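## Task

Get every pill into the Saturday compartment so they stay there on their own, not only because the robot holds them, then open the grippers and pull the arms away.

## Robot and tools

Robot: two arms, left_arm and right_arm, each ending in a two-finger parallel gripper. The names are labels only and do not tell you which side of a picture an arm appears on.

Frame: every position and orientation is in one scene frame. The origin sits at table-top height, midway between the arm bases and roughly 5 to 10 cm in from the table's near edge. +x points out across the table, +z points up, and left_arm sits on the +y side. Positions are in metres. Orientations are quaternions written w first (qw, qx, qy, qz). On each gripper the fingers point along its own +z and close along its own y. The reported end_effector_position is the spot between the finger pads, about 1 cm short of the fingertips. Reported hand positions can be somewhat off, especially far from the base.

The row format, used by every motion: 16 numbers. The first 8 are for left_arm: x, y, z, qw, qx, qy, qz, opening. The last 8 are the same for right_arm. Always send all 16, even if only one arm should move. x, y, z and the quaternion are an absolute target pose for that gripper in the scene frame, not an offset. Opening runs from -1 (closed) to +1 (fully open, 0.093 m). To hold an arm still, repeat its last reported position and quaternion, plus the opening it should keep. To keep a gripper's orientation steady, keep resending the same target quaternion you chose, not the slightly drifted one from the latest result.

Tools:
- execute_actions: argument actions is a list holding at most one item. An empty list returns the current state. An item with rows (1 to 15 rows of 16 numbers) and optional steps (up to 15, default 15, each 1/30 s) plays one row per step and repeats the last row if steps outnumber rows. An item with only steps (up to 300) just lets time pass, counted from the previous result. Optional pictures (true/false) chooses whether images come back; by default they do. A target more than 0.6 m from the arm's last reported position along any gripper axis makes the call refused, and nothing is sent.
- move: target is one 16-number row as above; speed is the path's top speed in m/s, 0.002 to 0.5, default 0.25 (turning capped at twice that in rad/s). Both grippers follow straight paths that finish together, lasting 0.5 to 10 s; if longer is needed they stop at 10 s short of the goal. The opening is applied at the start. Paths do not avoid obstacles or the other arm. Grippers lag, drift and can overshoot the speed, most with an almost straight arm.
- wait: seconds, 0 to 10; runs the scene without new commands.
- zoom_image: camera (cam_head_left, cam_head_right, cam_high, cam_low, cam_left_wrist, cam_right_wrist) and region [x0, y0, x1, y1] in pixels, origin top-left, at most 504 by 504. All cameras give 504x504 images. Calibration data (intrinsics and world-to-camera transforms) is supplied and is close but not exact.


Control behaviour: each step the commanded pose is limited to 70 mm and 16 degrees from the measured pose; damped inverse kinematics then favours position over orientation. After an action ends, an arm only continues to its last clipped pose, so a distant target may need several calls; read the pose in each result. Joint friction may leave the hand up to about 31 mm off, and very small commands may not move it at all. The simulation keeps running while you compose a reply.

Gripping: grip_measured is the finger motor reading on the same -1..+1 scale. Pads meet near -0.94; each millimetre of object width adds about 0.0208 (per-gripper bias up to about 0.02). Commanding below the object's width reading squeezes harder, up to roughly 50 to 62 N per pad; tiny or round items like pills let the reading sink further. Keep sending the closing value to keep holding. The last number in each arm's joint list is the opening in metres.

Result lines: the state line gives each gripper's pose as left_arm: … | right_arm: …. A move: line reports the ending (done, off_target, moving, held, fault), which limits acted (paced means the pose was clipped; held means a clearance check blocked some steps, after which motion can jump fast), and each gripper's distance from its target. "pose unreachable" and HELD flag steps that the clearance check altered or blocked. "Hand target" shows where the controller is currently driving each gripper. FAULT lines mean an arm stopped.

Motor heat: holding loads warms motors. MOTOR HOT appears from 75 °C; at 90 °C that arm halts for 10 s; at 100 °C it goes limp and drops. Avoid long loaded holds.

Avoid: knocking pills or anything off the table, dropping or flinging items, fast impacts, pressing far past contact, arms colliding or pushing each other, and hitting the bar and plate behind the bases (their tops may be up to about 3 cm above the table). Occasional external tugs or nudges on objects can happen. Finish with grippers open and arms withdrawn.

Each tool is called after "Call:" by a JSON object that holds its "name" and its "arguments".

## Session

Call:
{"name": "execute_actions", "arguments": {"actions": []}}

Scene clock: 0.00 s of 5400.00 s.
left_arm: end_effector_position=(+0.5472, +0.3937, +0.3339) grip_measured=+0.989 end_effector_quat_wxyz=(+0.620, +0.061, +0.724, +0.297) | right_arm: end_effector_position=(+0.1160, +0.1464, +0.1889) grip_measured=+0.990 end_effector_quat_wxyz=(-0.493, +0.742, -0.306, +0.335)
Joint positions: left_arm=[ 0.069  1.724  1.425  0.25  -0.289  0.536  0.093] | right_arm=[ 1.675  1.822  1.226  0.032  0.966 -1.289  0.093]
Joint velocities: left_arm=[-0.007  0.002  0.007  0.007 -0.022  0.037  0.001] | right_arm=[-0.017 -0.007  0.007  0.022  0.022  0.022  0.001]
Hand target (left_arm): +0.547, +0.394, +0.334; +0.620, +0.061, +0.724, +0.297
Hand target (right_arm): +0.116, +0.146, +0.189; -0.493, +0.742, -0.306, +0.335

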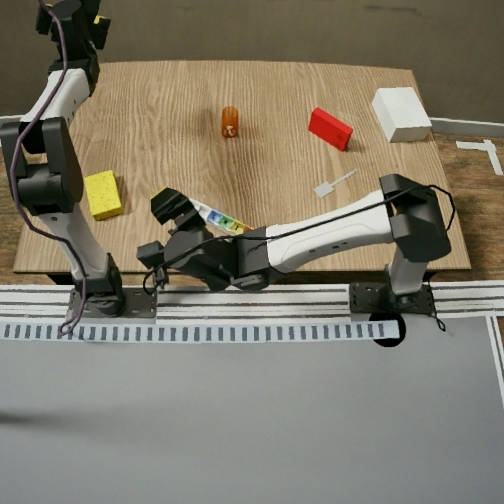

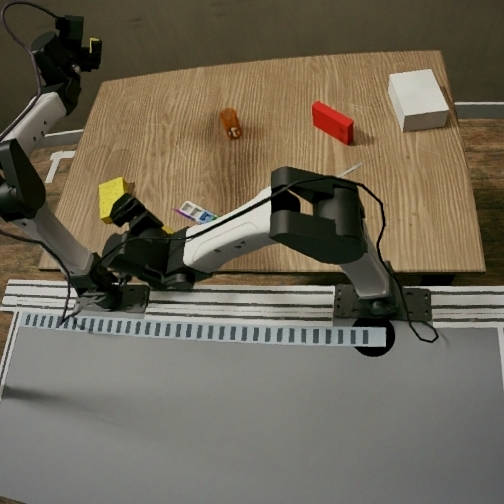

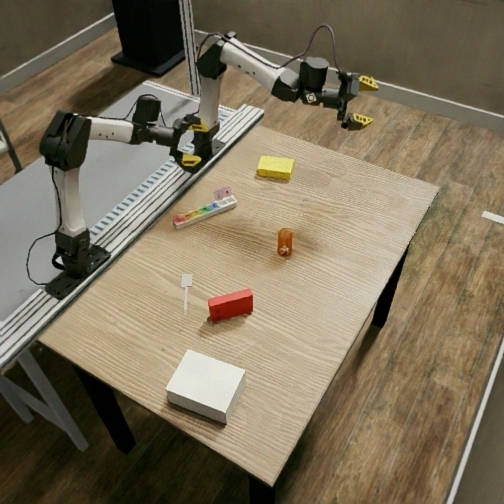

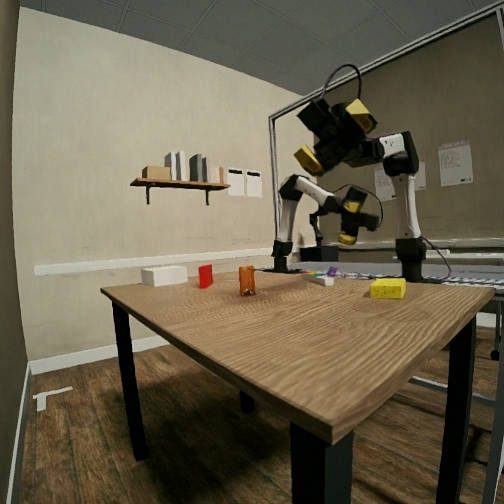

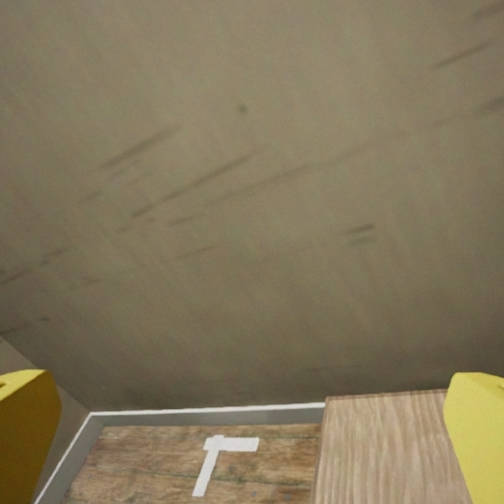

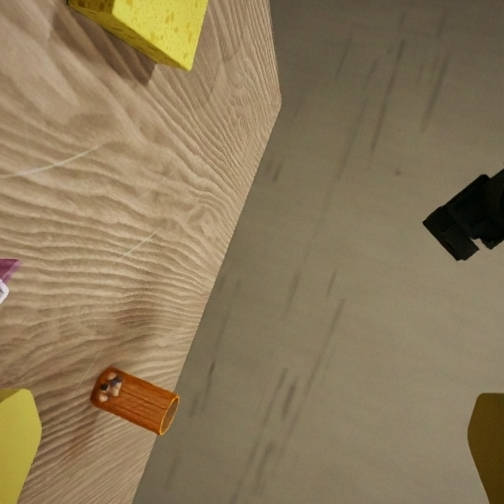

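Call:
{"name": "zoom_image", "arguments": {"camera": "cam_high", "region": [160, 170, 310, 270]}}

Call:
{"name": "move", "arguments": {"target": [0.5472,0.3937,0.3339,0.62,0.061,0.724,0.297,1,0.2,-0.25,0.3,0.5,0,0.866,0,1]}}

Call:
{"name": "zoom_image", "arguments": {"camera": "cam_head_left", "region": [160, 90, 300, 260]}}

Call:
{"name": "zoom_image", "arguments": {"camera": "cam_head_right", "region": [160, 90, 300, 260]}}

Region (160, 170, 310, 270) of cam_high's 504x504 image, scaled by 3.360, with more detail than that image has.

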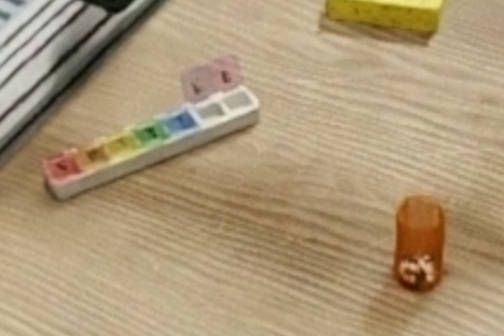

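Scene clock: 6.53 s of 5400.00 s.
left_arm: end_effector_position=(+0.5472, +0.3938, +0.3340) grip_measured=+0.989 end_effector_quat_wxyz=(+0.620, +0.061, +0.724, +0.297) | right_arm: end_effector_position=(+0.2047, -0.2465, +0.2860) grip_measured=+0.990 end_effector_quat_wxyz=(+0.493, -0.005, +0.870, -0.014)
Joint positions: left_arm=[ 0.069  1.724  1.425  0.25  -0.289  0.536  0.093] | right_arm=[ 0.998  0.8    1.094 -1.131  0.779  0.623  0.093]
Joint velocities: left_arm=[-0.012  0.002  0.002 -0.081 -0.037 -0.007  0.001] | right_arm=[ 0.002 -0.012 -0.007 -0.037 -0.095 -0.007  0.   ]
Hand target (left_arm): +0.547, +0.394, +0.334; +0.620, +0.061, +0.724, +0.297
Hand target (right_arm): +0.203, -0.249, +0.296; +0.501, +0.002, +0.866, +0.001
Off the commanded pose (left_arm): 0.000 m, 0 deg.
Off the commanded pose (right_arm): 0.015 m, 2 deg.
move: off_target (right_arm)
camera_calibration (this result's frames):
cam_left_wrist: T_world_to_cam=[[0.275966, -0.829501, -0.485562, 0.336928], [-0.606091, 0.241902, -0.757718, 0.525275], [0.745987, 0.503399, -0.435996, -0.374807], [0, 0, 0, 1]] pos_world=[0.504985, 0.341094, 0.398195]
cam_right_wrist: T_world_to_cam=[[-0.0110533, -0.999916, 0.00673294, -0.247045], [-0.837695, 0.00558286, -0.546109, 0.366886], [0.546026, -0.0116765, -0.837687, 0.204974], [0, 0, 0, 1]] pos_world=[0.192687, -0.246679, 0.373727]

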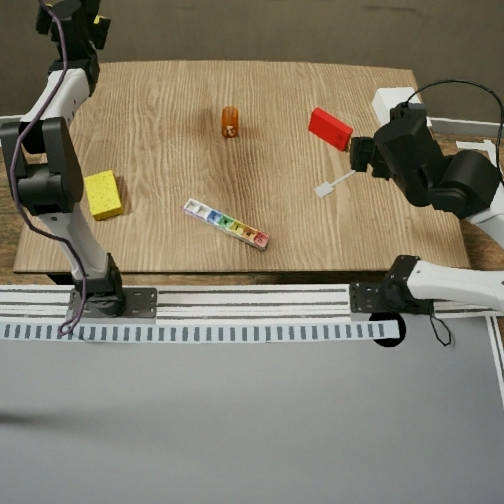

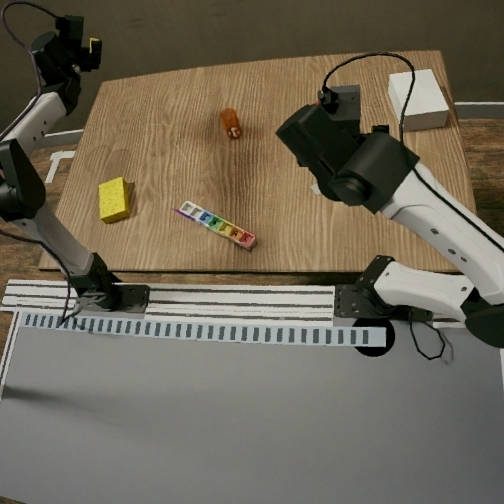

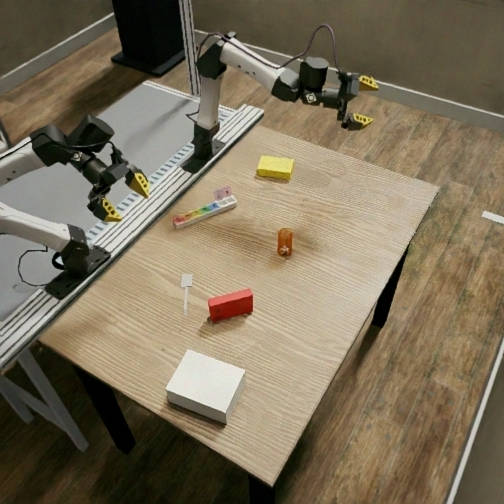

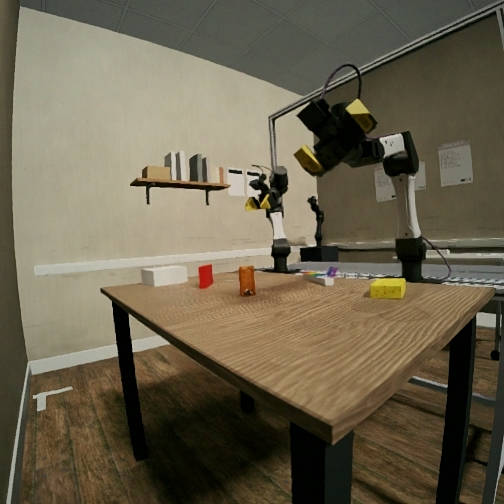

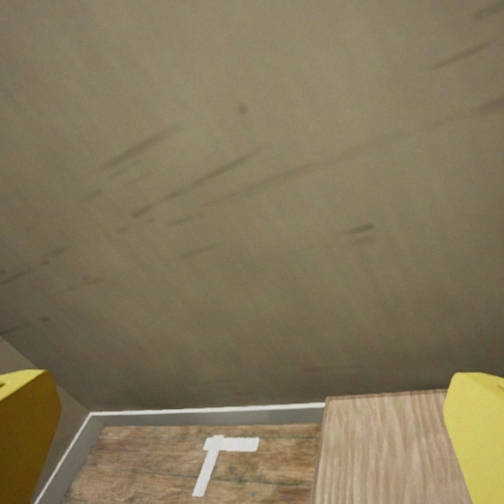

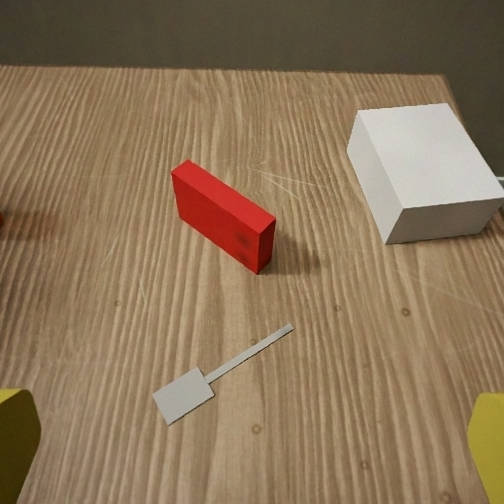

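Region (160, 90, 300, 260) of cam_head_left's 504x504 image, scaled by 2.965, with more detail than that image has; it fills the left 415 columns of this view, and the rest is white.

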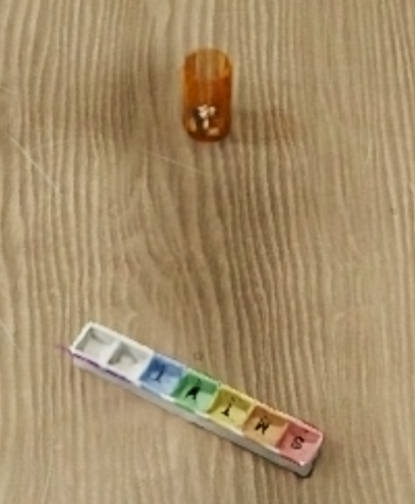

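Region (160, 90, 300, 260) of cam_head_right's 504x504 image, scaled by 2.965, with more detail than that image has; it fills the left 415 columns of this view, and the rest is white.

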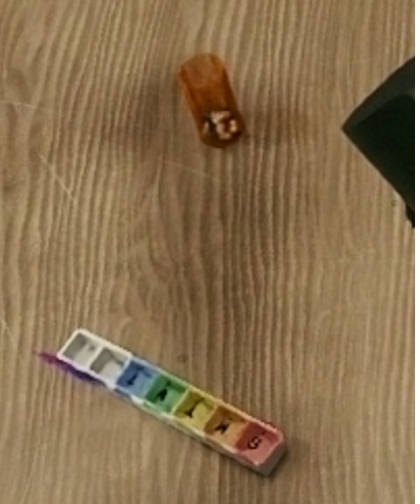

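Call:
{"name": "move", "arguments": {"target": [0.5472,0.3937,0.3339,0.62,0.061,0.724,0.297,1,0.43,-0.046,0.07,0.547,-0.246,0.781,0.173,1]}}

Scene clock: 10.57 s of 5400.00 s.
left_arm: end_effector_position=(+0.5472, +0.3938, +0.3340) grip_measured=+0.989 end_effector_quat_wxyz=(+0.620, +0.061, +0.724, +0.297) | right_arm: end_effector_position=(+0.4185, -0.0425, +0.0695) grip_measured=+0.990 end_effector_quat_wxyz=(+0.535, -0.247, +0.789, +0.173)
Joint positions: left_arm=[ 0.069  1.724  1.425  0.25  -0.289  0.536  0.093] | right_arm=[ 0.642  1.962  0.818  0.752 -0.023  0.007  0.093]
Joint velocities: left_arm=[-0.012 -0.012 -0.002  0.022 -0.022 -0.081 -0.001] | right_arm=[ 0.002 -0.007 -0.017  0.022 -0.066 -0.081  0.   ]
Hand target (left_arm): +0.547, +0.394, +0.334; +0.620, +0.061, +0.724, +0.297
Hand target (right_arm): +0.427, -0.041, +0.073; +0.544, -0.246, +0.783, +0.175
Off the commanded pose (left_arm): 0.000 m, 0 deg.
Off the commanded pose (right_arm): 0.012 m, 2 deg.
move: off_target (right_arm)
camera_calibration (this result's frames):
cam_left_wrist: T_world_to_cam=[[0.275966, -0.829501, -0.485562, 0.336928], [-0.606091, 0.241902, -0.757718, 0.525275], [0.745987, 0.503399, -0.435996, -0.374807], [0, 0, 0, 1]] pos_world=[0.504985, 0.341094, 0.398195]
cam_right_wrist: T_world_to_cam=[[0.572487, -0.819305, -0.0315744, -0.273203], [-0.616761, -0.404946, -0.675, 0.32565], [0.540245, 0.405903, -0.737142, -0.0774925], [0, 0, 0, 1]] pos_world=[0.399118, -0.0605113, 0.154065]

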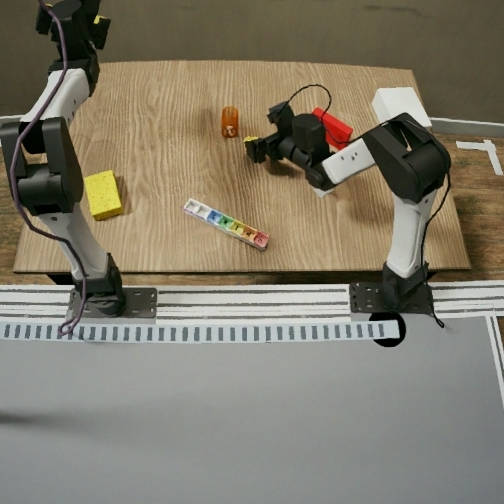

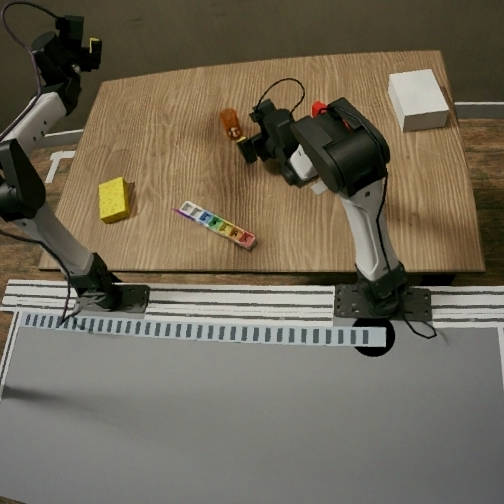

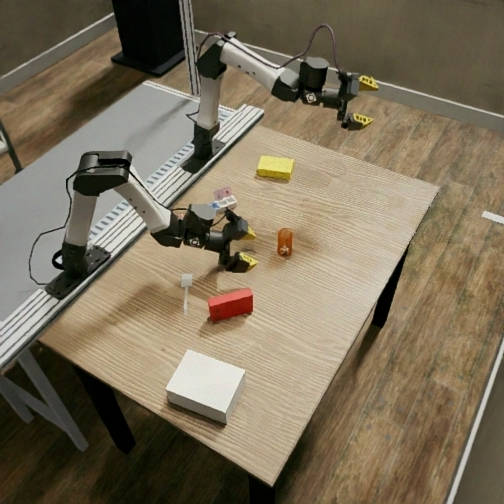

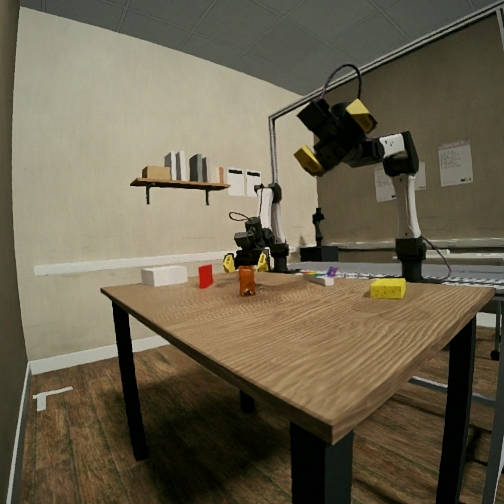

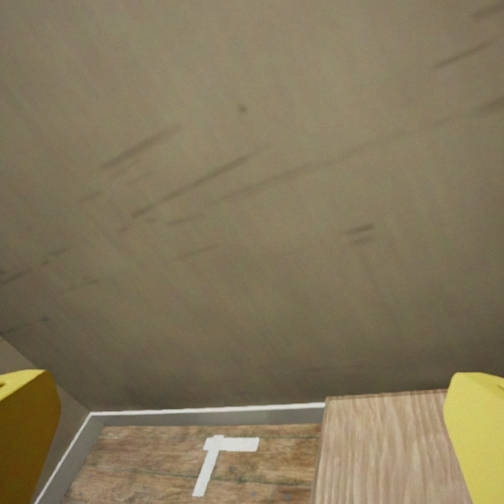

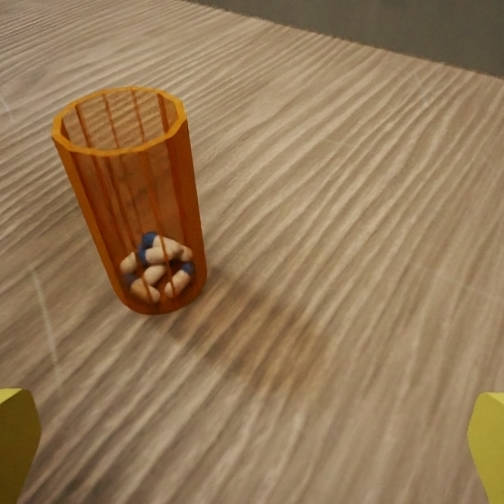

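Call:
{"name": "move", "arguments": {"target": [0.5472,0.3937,0.3339,0.62,0.061,0.724,0.297,1,0.40,0.0,0.04,0.547,-0.246,0.781,0.173,1], "speed": 0.1}}

Call:
{"name": "move", "arguments": {"target": [0.5472,0.3937,0.3339,0.62,0.061,0.724,0.297,1,0.484,0.058,0.04,0.547,-0.246,0.781,0.173,1], "speed": 0.06}}

Scene clock: 12.23 s of 5400.00 s.
left_arm: end_effector_position=(+0.5472, +0.3938, +0.3340) grip_measured=+0.989 end_effector_quat_wxyz=(+0.620, +0.061, +0.724, +0.297) | right_arm: end_effector_position=(+0.3951, -0.0045, +0.0363) grip_measured=+0.990 end_effector_quat_wxyz=(+0.538, -0.253, +0.786, +0.170)
Joint positions: left_arm=[ 0.069  1.724  1.425  0.25  -0.289  0.536  0.093] | right_arm=[0.77  2.093 0.818 0.887 0.094 0.041 0.093]
Joint velocities: left_arm=[ 0.002  0.007  0.007 -0.051  0.037  0.022  0.001] | right_arm=[ 0.012 -0.007  0.002  0.022 -0.037  0.022 -0.001]
Hand target (left_arm): +0.547, +0.394, +0.334; +0.620, +0.061, +0.724, +0.297
Hand target (right_arm): +0.400, -0.001, +0.040; +0.547, -0.246, +0.781, +0.173
Off the commanded pose (left_arm): 0.000 m, 0 deg.
Off the commanded pose (right_arm): 0.008 m, 1 deg.
move: done
camera_calibration (this result's frames):
cam_left_wrist: T_world_to_cam=[[0.275966, -0.829501, -0.485562, 0.336928], [-0.606091, 0.241902, -0.757718, 0.525275], [0.745987, 0.503399, -0.435996, -0.374807], [0, 0, 0, 1]] pos_world=[0.504985, 0.341094, 0.398195]
cam_right_wrist: T_world_to_cam=[[0.578338, -0.815588, -0.0184855, -0.232441], [-0.606018, -0.41434, -0.679017, 0.300067], [0.546139, 0.403904, -0.73389, -0.107222], [0, 0, 0, 1]] pos_world=[0.374834, -0.0219392, 0.120765]

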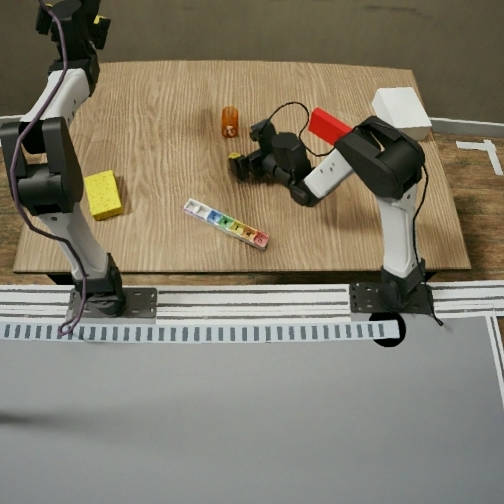

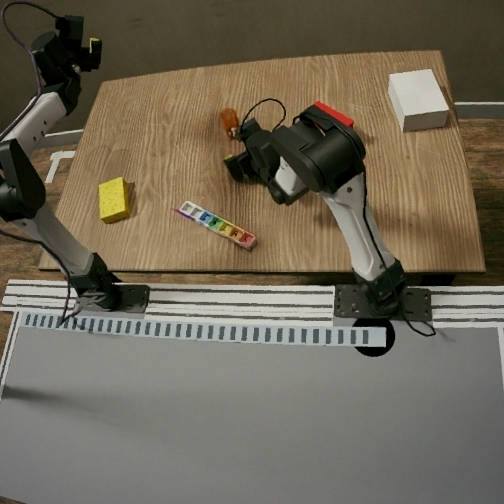

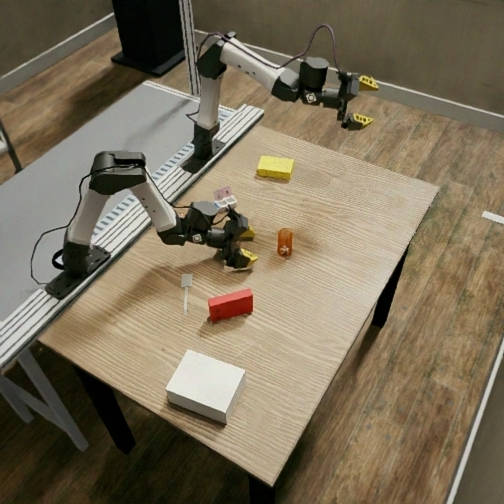

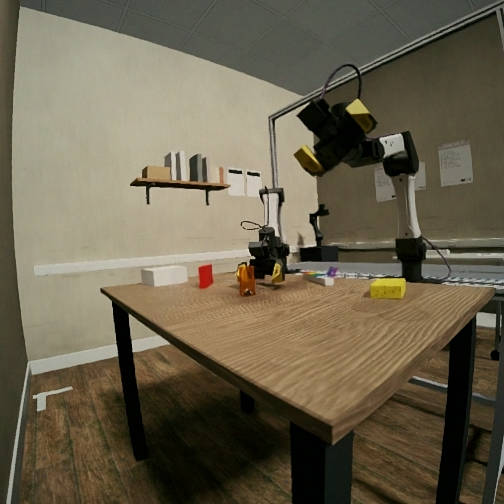

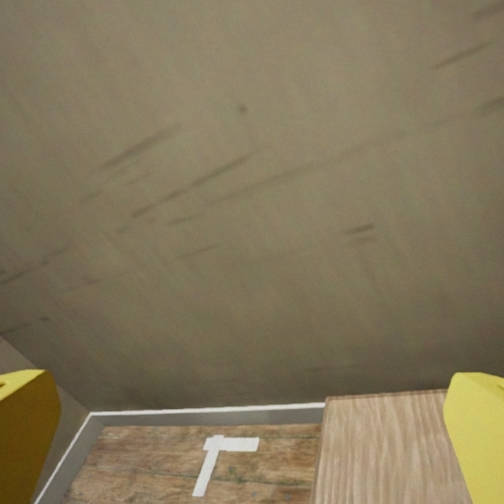

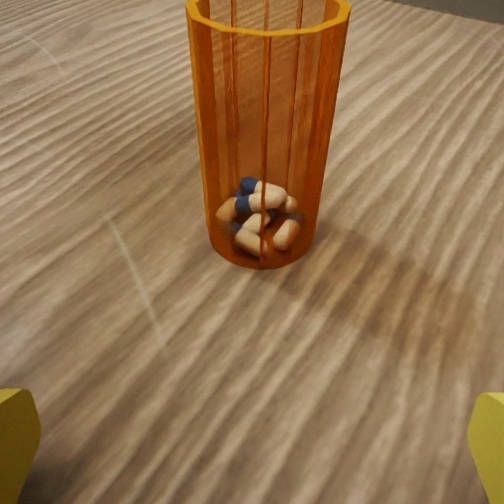

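Scene clock: 14.53 s of 5400.00 s.
left_arm: end_effector_position=(+0.5472, +0.3938, +0.3340) grip_measured=+0.989 end_effector_quat_wxyz=(+0.620, +0.061, +0.724, +0.297) | right_arm: end_effector_position=(+0.4757, +0.0589, +0.0399) grip_measured=+0.990 end_effector_quat_wxyz=(+0.544, -0.248, +0.783, +0.172)
Joint positions: left_arm=[ 0.069  1.724  1.425  0.25  -0.289  0.536  0.093] | right_arm=[0.759 2.341 1.312 0.655 0.089 0.041 0.093]
Joint velocities: left_arm=[ 0.022 -0.007  0.012 -0.022  0.007 -0.066 -0.   ] | right_arm=[-0.007 -0.002 -0.002 -0.022 -0.022  0.066 -0.001]
Hand target (left_arm): +0.547, +0.394, +0.334; +0.620, +0.061, +0.724, +0.297
Hand target (right_arm): +0.483, +0.059, +0.041; +0.547, -0.246, +0.781, +0.173
Off the commanded pose (left_arm): 0.000 m, 0 deg.
Off the commanded pose (right_arm): 0.008 m, 1 deg.
move: done
camera_calibration (this result's frames):
cam_left_wrist: T_world_to_cam=[[0.275966, -0.829501, -0.485562, 0.336928], [-0.606091, 0.241902, -0.757718, 0.525275], [0.745987, 0.503399, -0.435996, -0.374807], [0, 0, 0, 1]] pos_world=[0.504985, 0.341094, 0.398195]
cam_right_wrist: T_world_to_cam=[[0.573698, -0.818773, -0.0219361, -0.224722], [-0.601605, -0.403055, -0.689651, 0.375276], [0.555826, 0.408848, -0.72381, -0.17953], [0, 0, 0, 1]] pos_world=[0.454478, 0.0406607, 0.123934]

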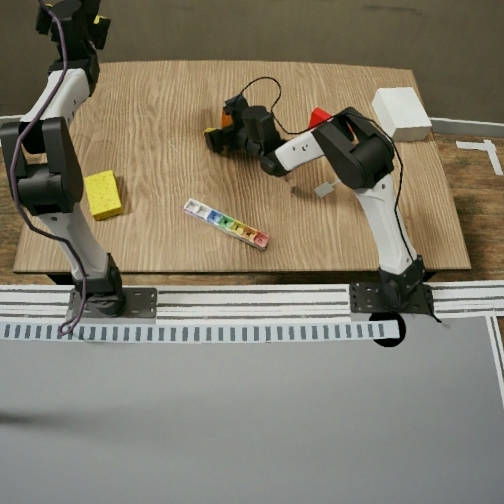

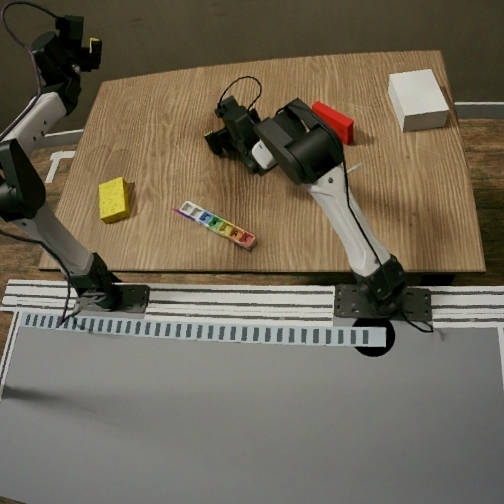

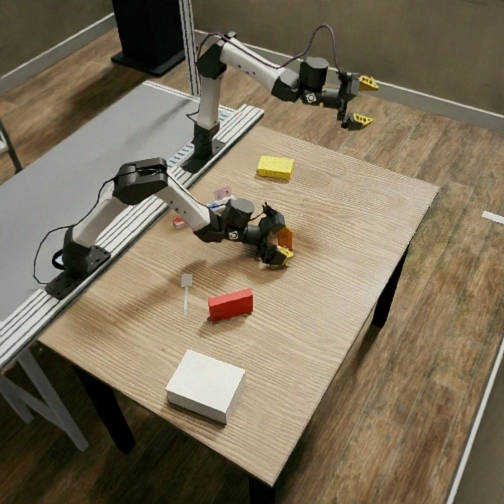

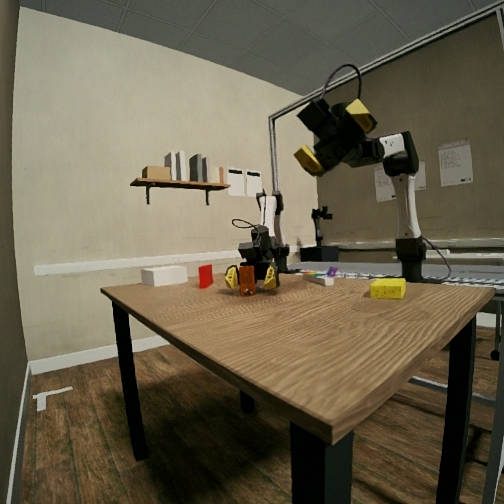

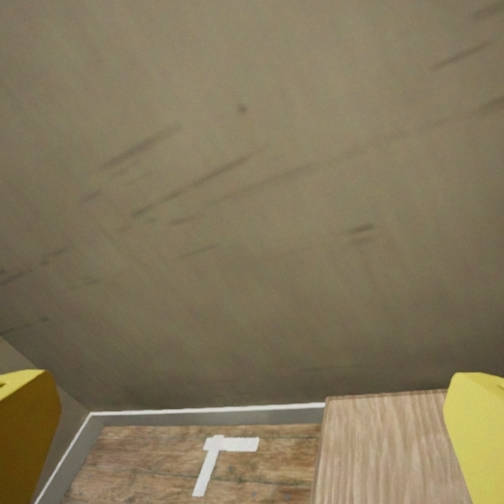

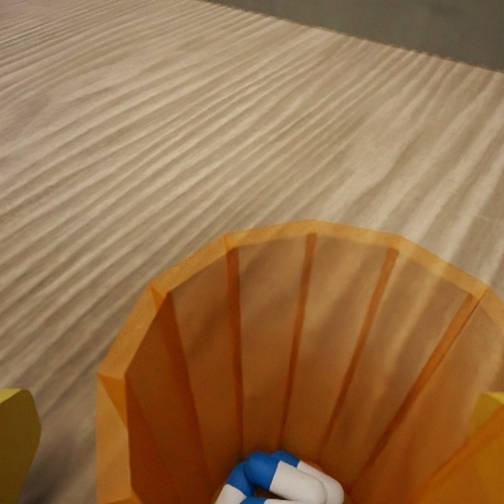

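Call:
{"name": "move", "arguments": {"target": [0.5472,0.3937,0.3339,0.62,0.061,0.724,0.297,1,0.492,0.054,0.036,0.547,-0.246,0.781,0.173,0.3], "speed": 0.03}}

Call:
{"name": "move", "arguments": {"target": [0.5472,0.3937,0.3339,0.62,0.061,0.724,0.297,1,0.492,0.054,0.036,0.547,-0.246,0.781,0.173,-0.25], "speed": 0.03}}

Call:
{"name": "move", "arguments": {"target": [0.5472,0.3937,0.3339,0.62,0.061,0.724,0.297,1,0.46,0.04,0.13,0.547,-0.246,0.781,0.173,-0.25], "speed": 0.1}}

Call:
{"name": "zoom_image", "arguments": {"camera": "cam_low", "region": [200, 200, 360, 310]}}

Scene clock: 16.70 s of 5400.00 s.
left_arm: end_effector_position=(+0.5472, +0.3938, +0.3340) grip_measured=+0.989 end_effector_quat_wxyz=(+0.620, +0.061, +0.724, +0.297) | right_arm: end_effector_position=(+0.4849, +0.0520, +0.0321) grip_measured=+0.301 end_effector_quat_wxyz=(+0.541, -0.246, +0.786, +0.170)
Joint positions: left_arm=[ 0.069  1.724  1.425  0.25  -0.289  0.536  0.093] | right_arm=[0.736 2.366 1.329 0.654 0.071 0.038 0.06 ]
Joint velocities: left_arm=[ 0.007 -0.007  0.002  0.022 -0.051  0.007 -0.001] | right_arm=[ 0.012  0.002  0.012  0.037 -0.022 -0.037 -0.   ]
Hand target (left_arm): +0.547, +0.394, +0.334; +0.620, +0.061, +0.724, +0.297
Hand target (right_arm): +0.492, +0.054, +0.036; +0.547, -0.246, +0.781, +0.173
Off the commanded pose (left_arm): 0.000 m, 0 deg.
Off the commanded pose (right_arm): 0.008 m, 1 deg.
move: done
camera_calibration (this result's frames):
cam_left_wrist: T_world_to_cam=[[0.275966, -0.829501, -0.485562, 0.336928], [-0.606091, 0.241902, -0.757718, 0.525275], [0.745987, 0.503399, -0.435996, -0.374807], [0, 0, 0, 1]] pos_world=[0.504985, 0.341094, 0.398195]
cam_right_wrist: T_world_to_cam=[[0.568858, -0.822044, -0.0253738, -0.233199], [-0.610236, -0.401201, -0.683118, 0.376486], [0.551373, 0.404081, -0.729867, -0.184844], [0, 0, 0, 1]] pos_world=[0.46432, 0.0340381, 0.116355]

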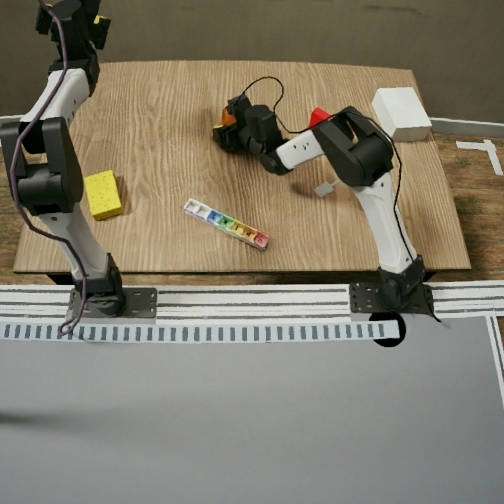

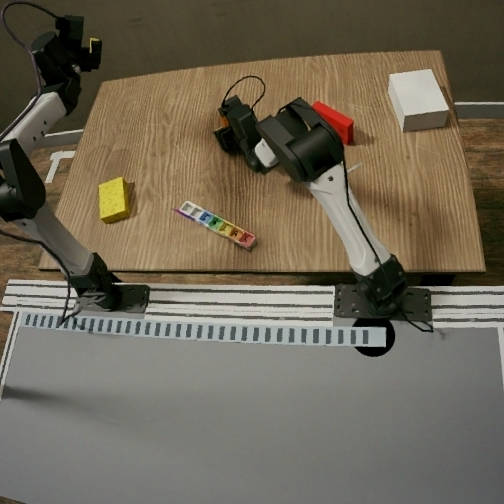

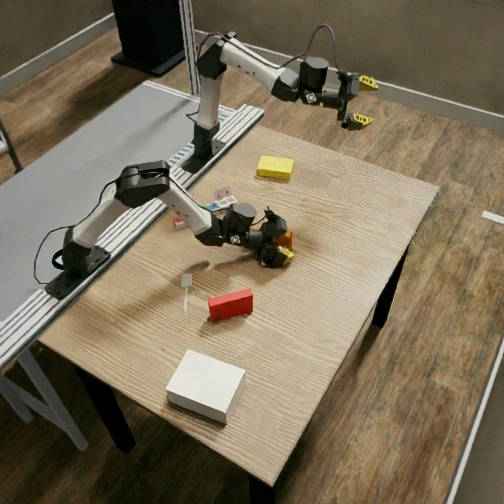

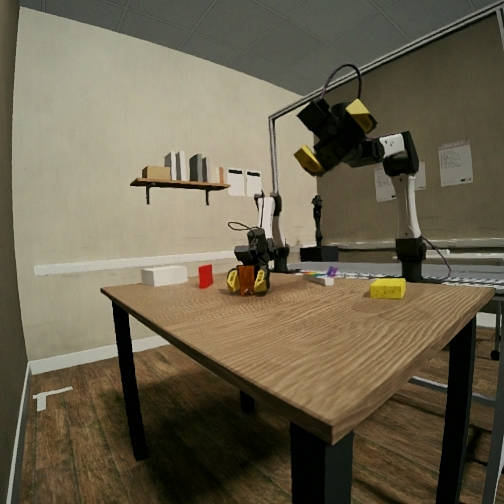

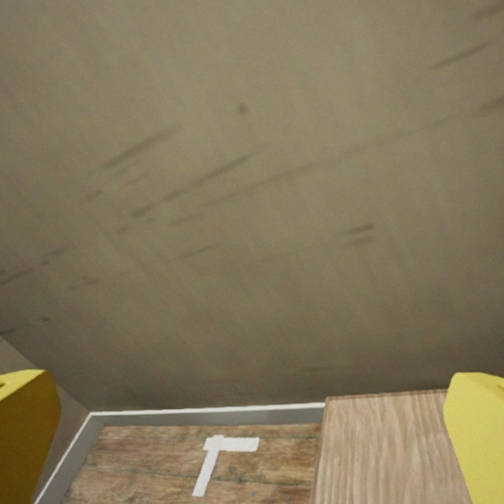

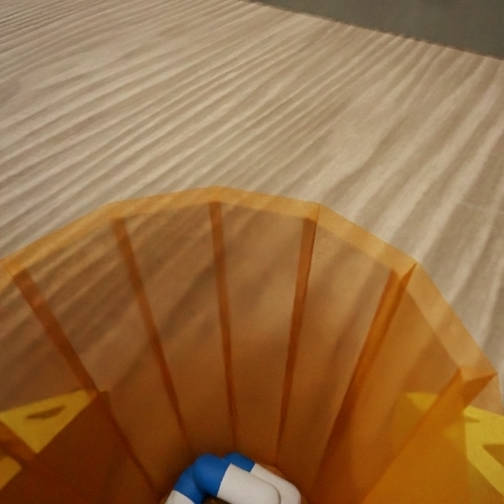

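Scene clock: 17.40 s of 5400.00 s.
left_arm: end_effector_position=(+0.5472, +0.3938, +0.3340) grip_measured=+0.989 end_effector_quat_wxyz=(+0.620, +0.061, +0.724, +0.297) | right_arm: end_effector_position=(+0.4847, +0.0522, +0.0319) grip_measured=-0.233 end_effector_quat_wxyz=(+0.540, -0.246, +0.786, +0.171)
Joint positions: left_arm=[ 0.069  1.724  1.425  0.25  -0.289  0.536  0.093] | right_arm=[0.736 2.366 1.329 0.653 0.069 0.038 0.034]
Joint velocities: left_arm=[-0.002 -0.007  0.007 -0.037  0.007 -0.037  0.   ] | right_arm=[ 0.007 -0.007 -0.007  0.007  0.037 -0.007 -0.001]
Hand target (left_arm): +0.547, +0.394, +0.334; +0.620, +0.061, +0.724, +0.297
Hand target (right_arm): +0.492, +0.054, +0.036; +0.547, -0.246, +0.781, +0.173
Off the commanded pose (left_arm): 0.000 m, 0 deg.
Off the commanded pose (right_arm): 0.009 m, 1 deg.
move: done
camera_calibration (this result's frames):
cam_left_wrist: T_world_to_cam=[[0.275966, -0.829501, -0.485562, 0.336928], [-0.606091, 0.241902, -0.757718, 0.525275], [0.745987, 0.503399, -0.435996, -0.374807], [0, 0, 0, 1]] pos_world=[0.504985, 0.341094, 0.398195]
cam_right_wrist: T_world_to_cam=[[0.570116, -0.821168, -0.0255012, -0.233605], [-0.610119, -0.402395, -0.68252, 0.376293], [0.550202, 0.404675, -0.730422, -0.184378], [0, 0, 0, 1]] pos_world=[0.464211, 0.0342021, 0.116196]

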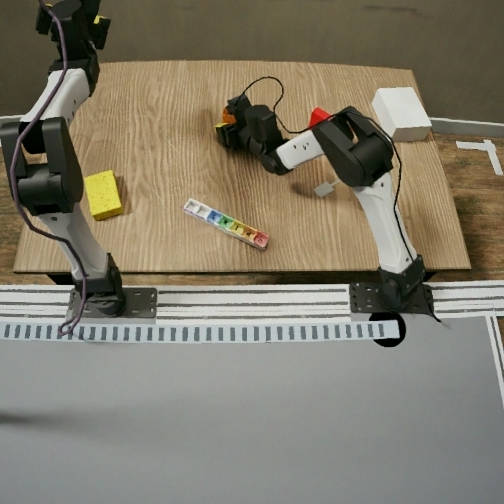

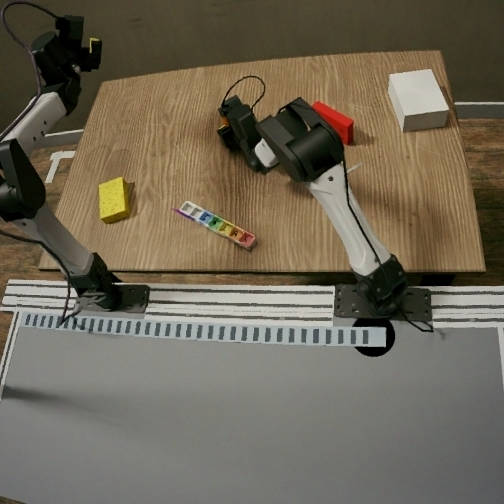

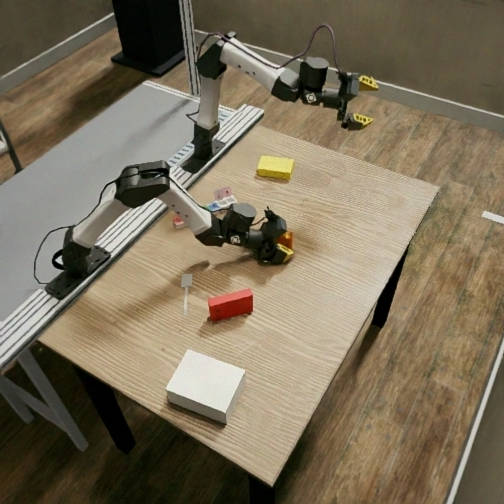

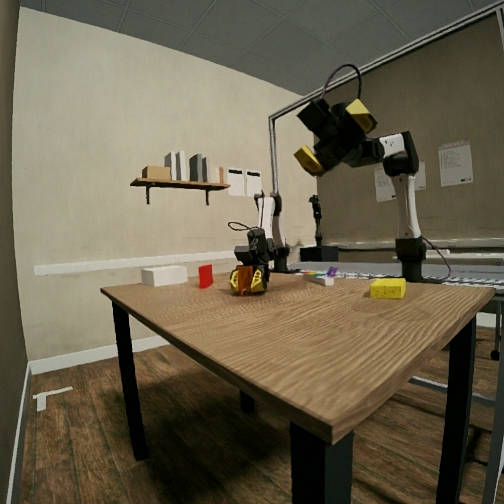

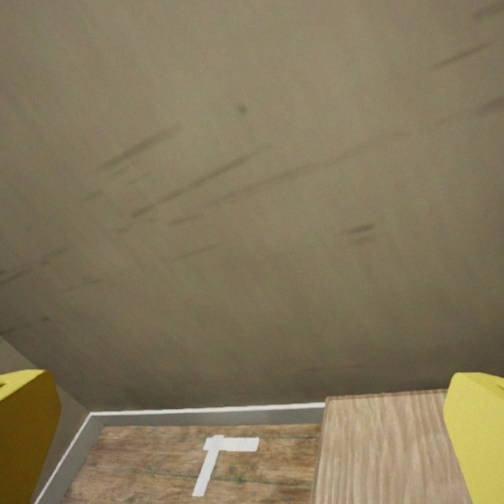

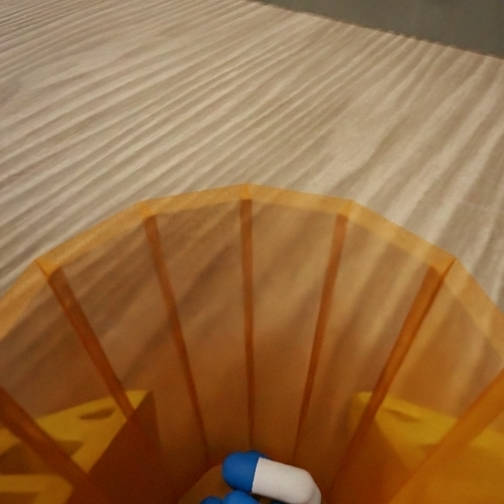

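Scene clock: 18.97 s of 5400.00 s.
left_arm: end_effector_position=(+0.5472, +0.3938, +0.3340) grip_measured=+0.989 end_effector_quat_wxyz=(+0.620, +0.061, +0.724, +0.297) | right_arm: end_effector_position=(+0.4649, +0.0406, +0.1285) grip_measured=-0.233 end_effector_quat_wxyz=(+0.548, -0.246, +0.780, +0.175)
Joint positions: left_arm=[ 0.069  1.724  1.425  0.25  -0.289  0.536  0.093] | right_arm=[0.741 2.078 1.277 0.439 0.071 0.038 0.034]
Joint velocities: left_arm=[ 0.007  0.007 -0.002 -0.007 -0.066  0.007  0.001] | right_arm=[-0.012 -0.002  0.012 -0.022  0.022  0.007 -0.001]
Hand target (left_arm): +0.547, +0.394, +0.334; +0.620, +0.061, +0.724, +0.297
Hand target (right_arm): +0.460, +0.039, +0.129; +0.547, -0.246, +0.781, +0.173
Off the commanded pose (left_arm): 0.000 m, 0 deg.
Off the commanded pose (right_arm): 0.005 m, 0 deg.
move: done
camera_calibration (this result's frames):
cam_left_wrist: T_world_to_cam=[[0.275966, -0.829501, -0.485562, 0.336928], [-0.606091, 0.241902, -0.757718, 0.525275], [0.745987, 0.503399, -0.435996, -0.374807], [0, 0, 0, 1]] pos_world=[0.504985, 0.341094, 0.398195]
cam_right_wrist: T_world_to_cam=[[0.573902, -0.818492, -0.0266155, -0.231046], [-0.596867, -0.39581, -0.697914, 0.421056], [0.560702, 0.41642, -0.715687, -0.105544], [0, 0, 0, 1]] pos_world=[0.44309, 0.0214996, 0.212175]

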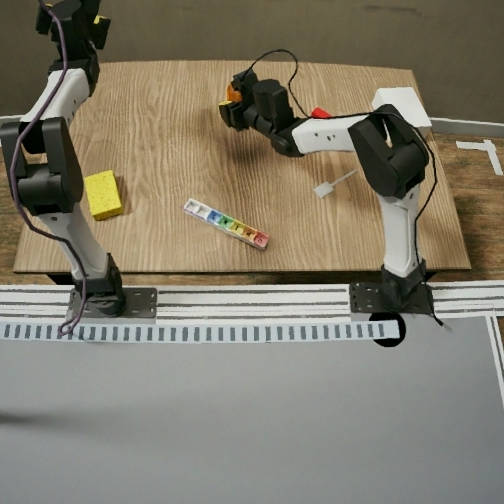

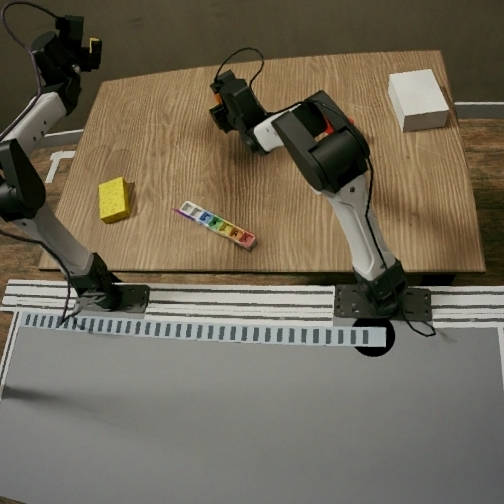

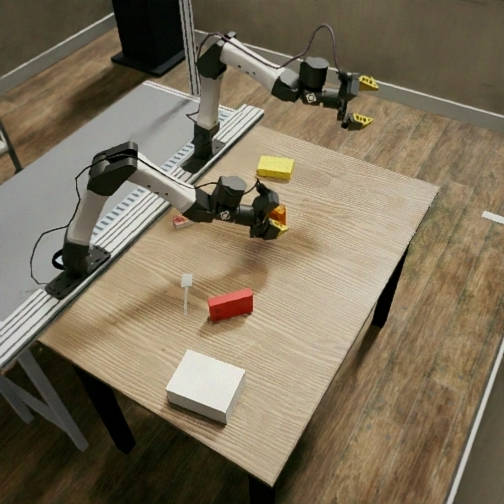

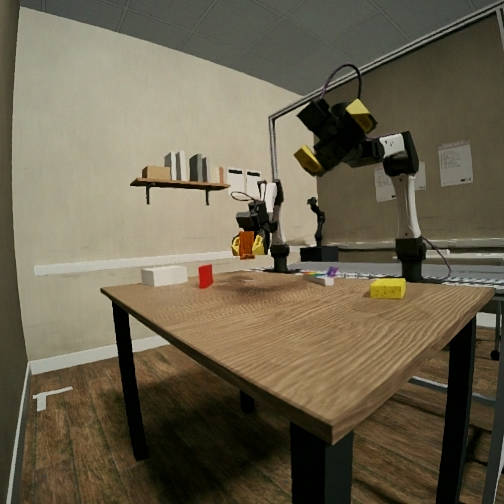

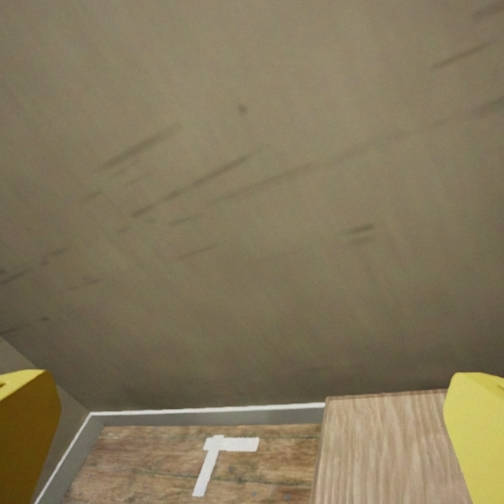

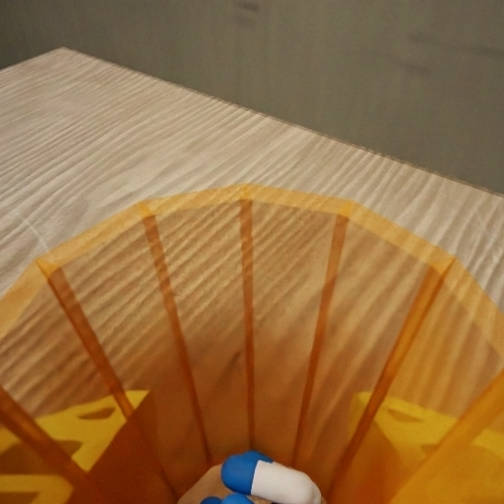

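Region (200, 200, 360, 310) of cam_low's 504x504 image, scaled by 3.150, with more detail than that image has; it fills the top 346 rows of this view, and the rest is white.

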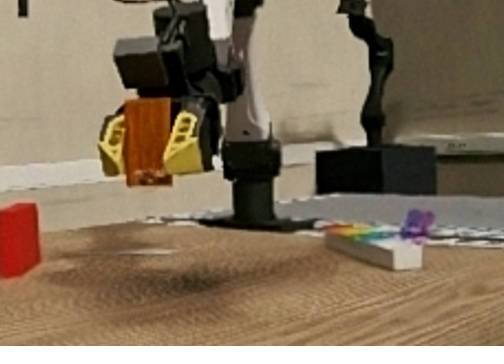

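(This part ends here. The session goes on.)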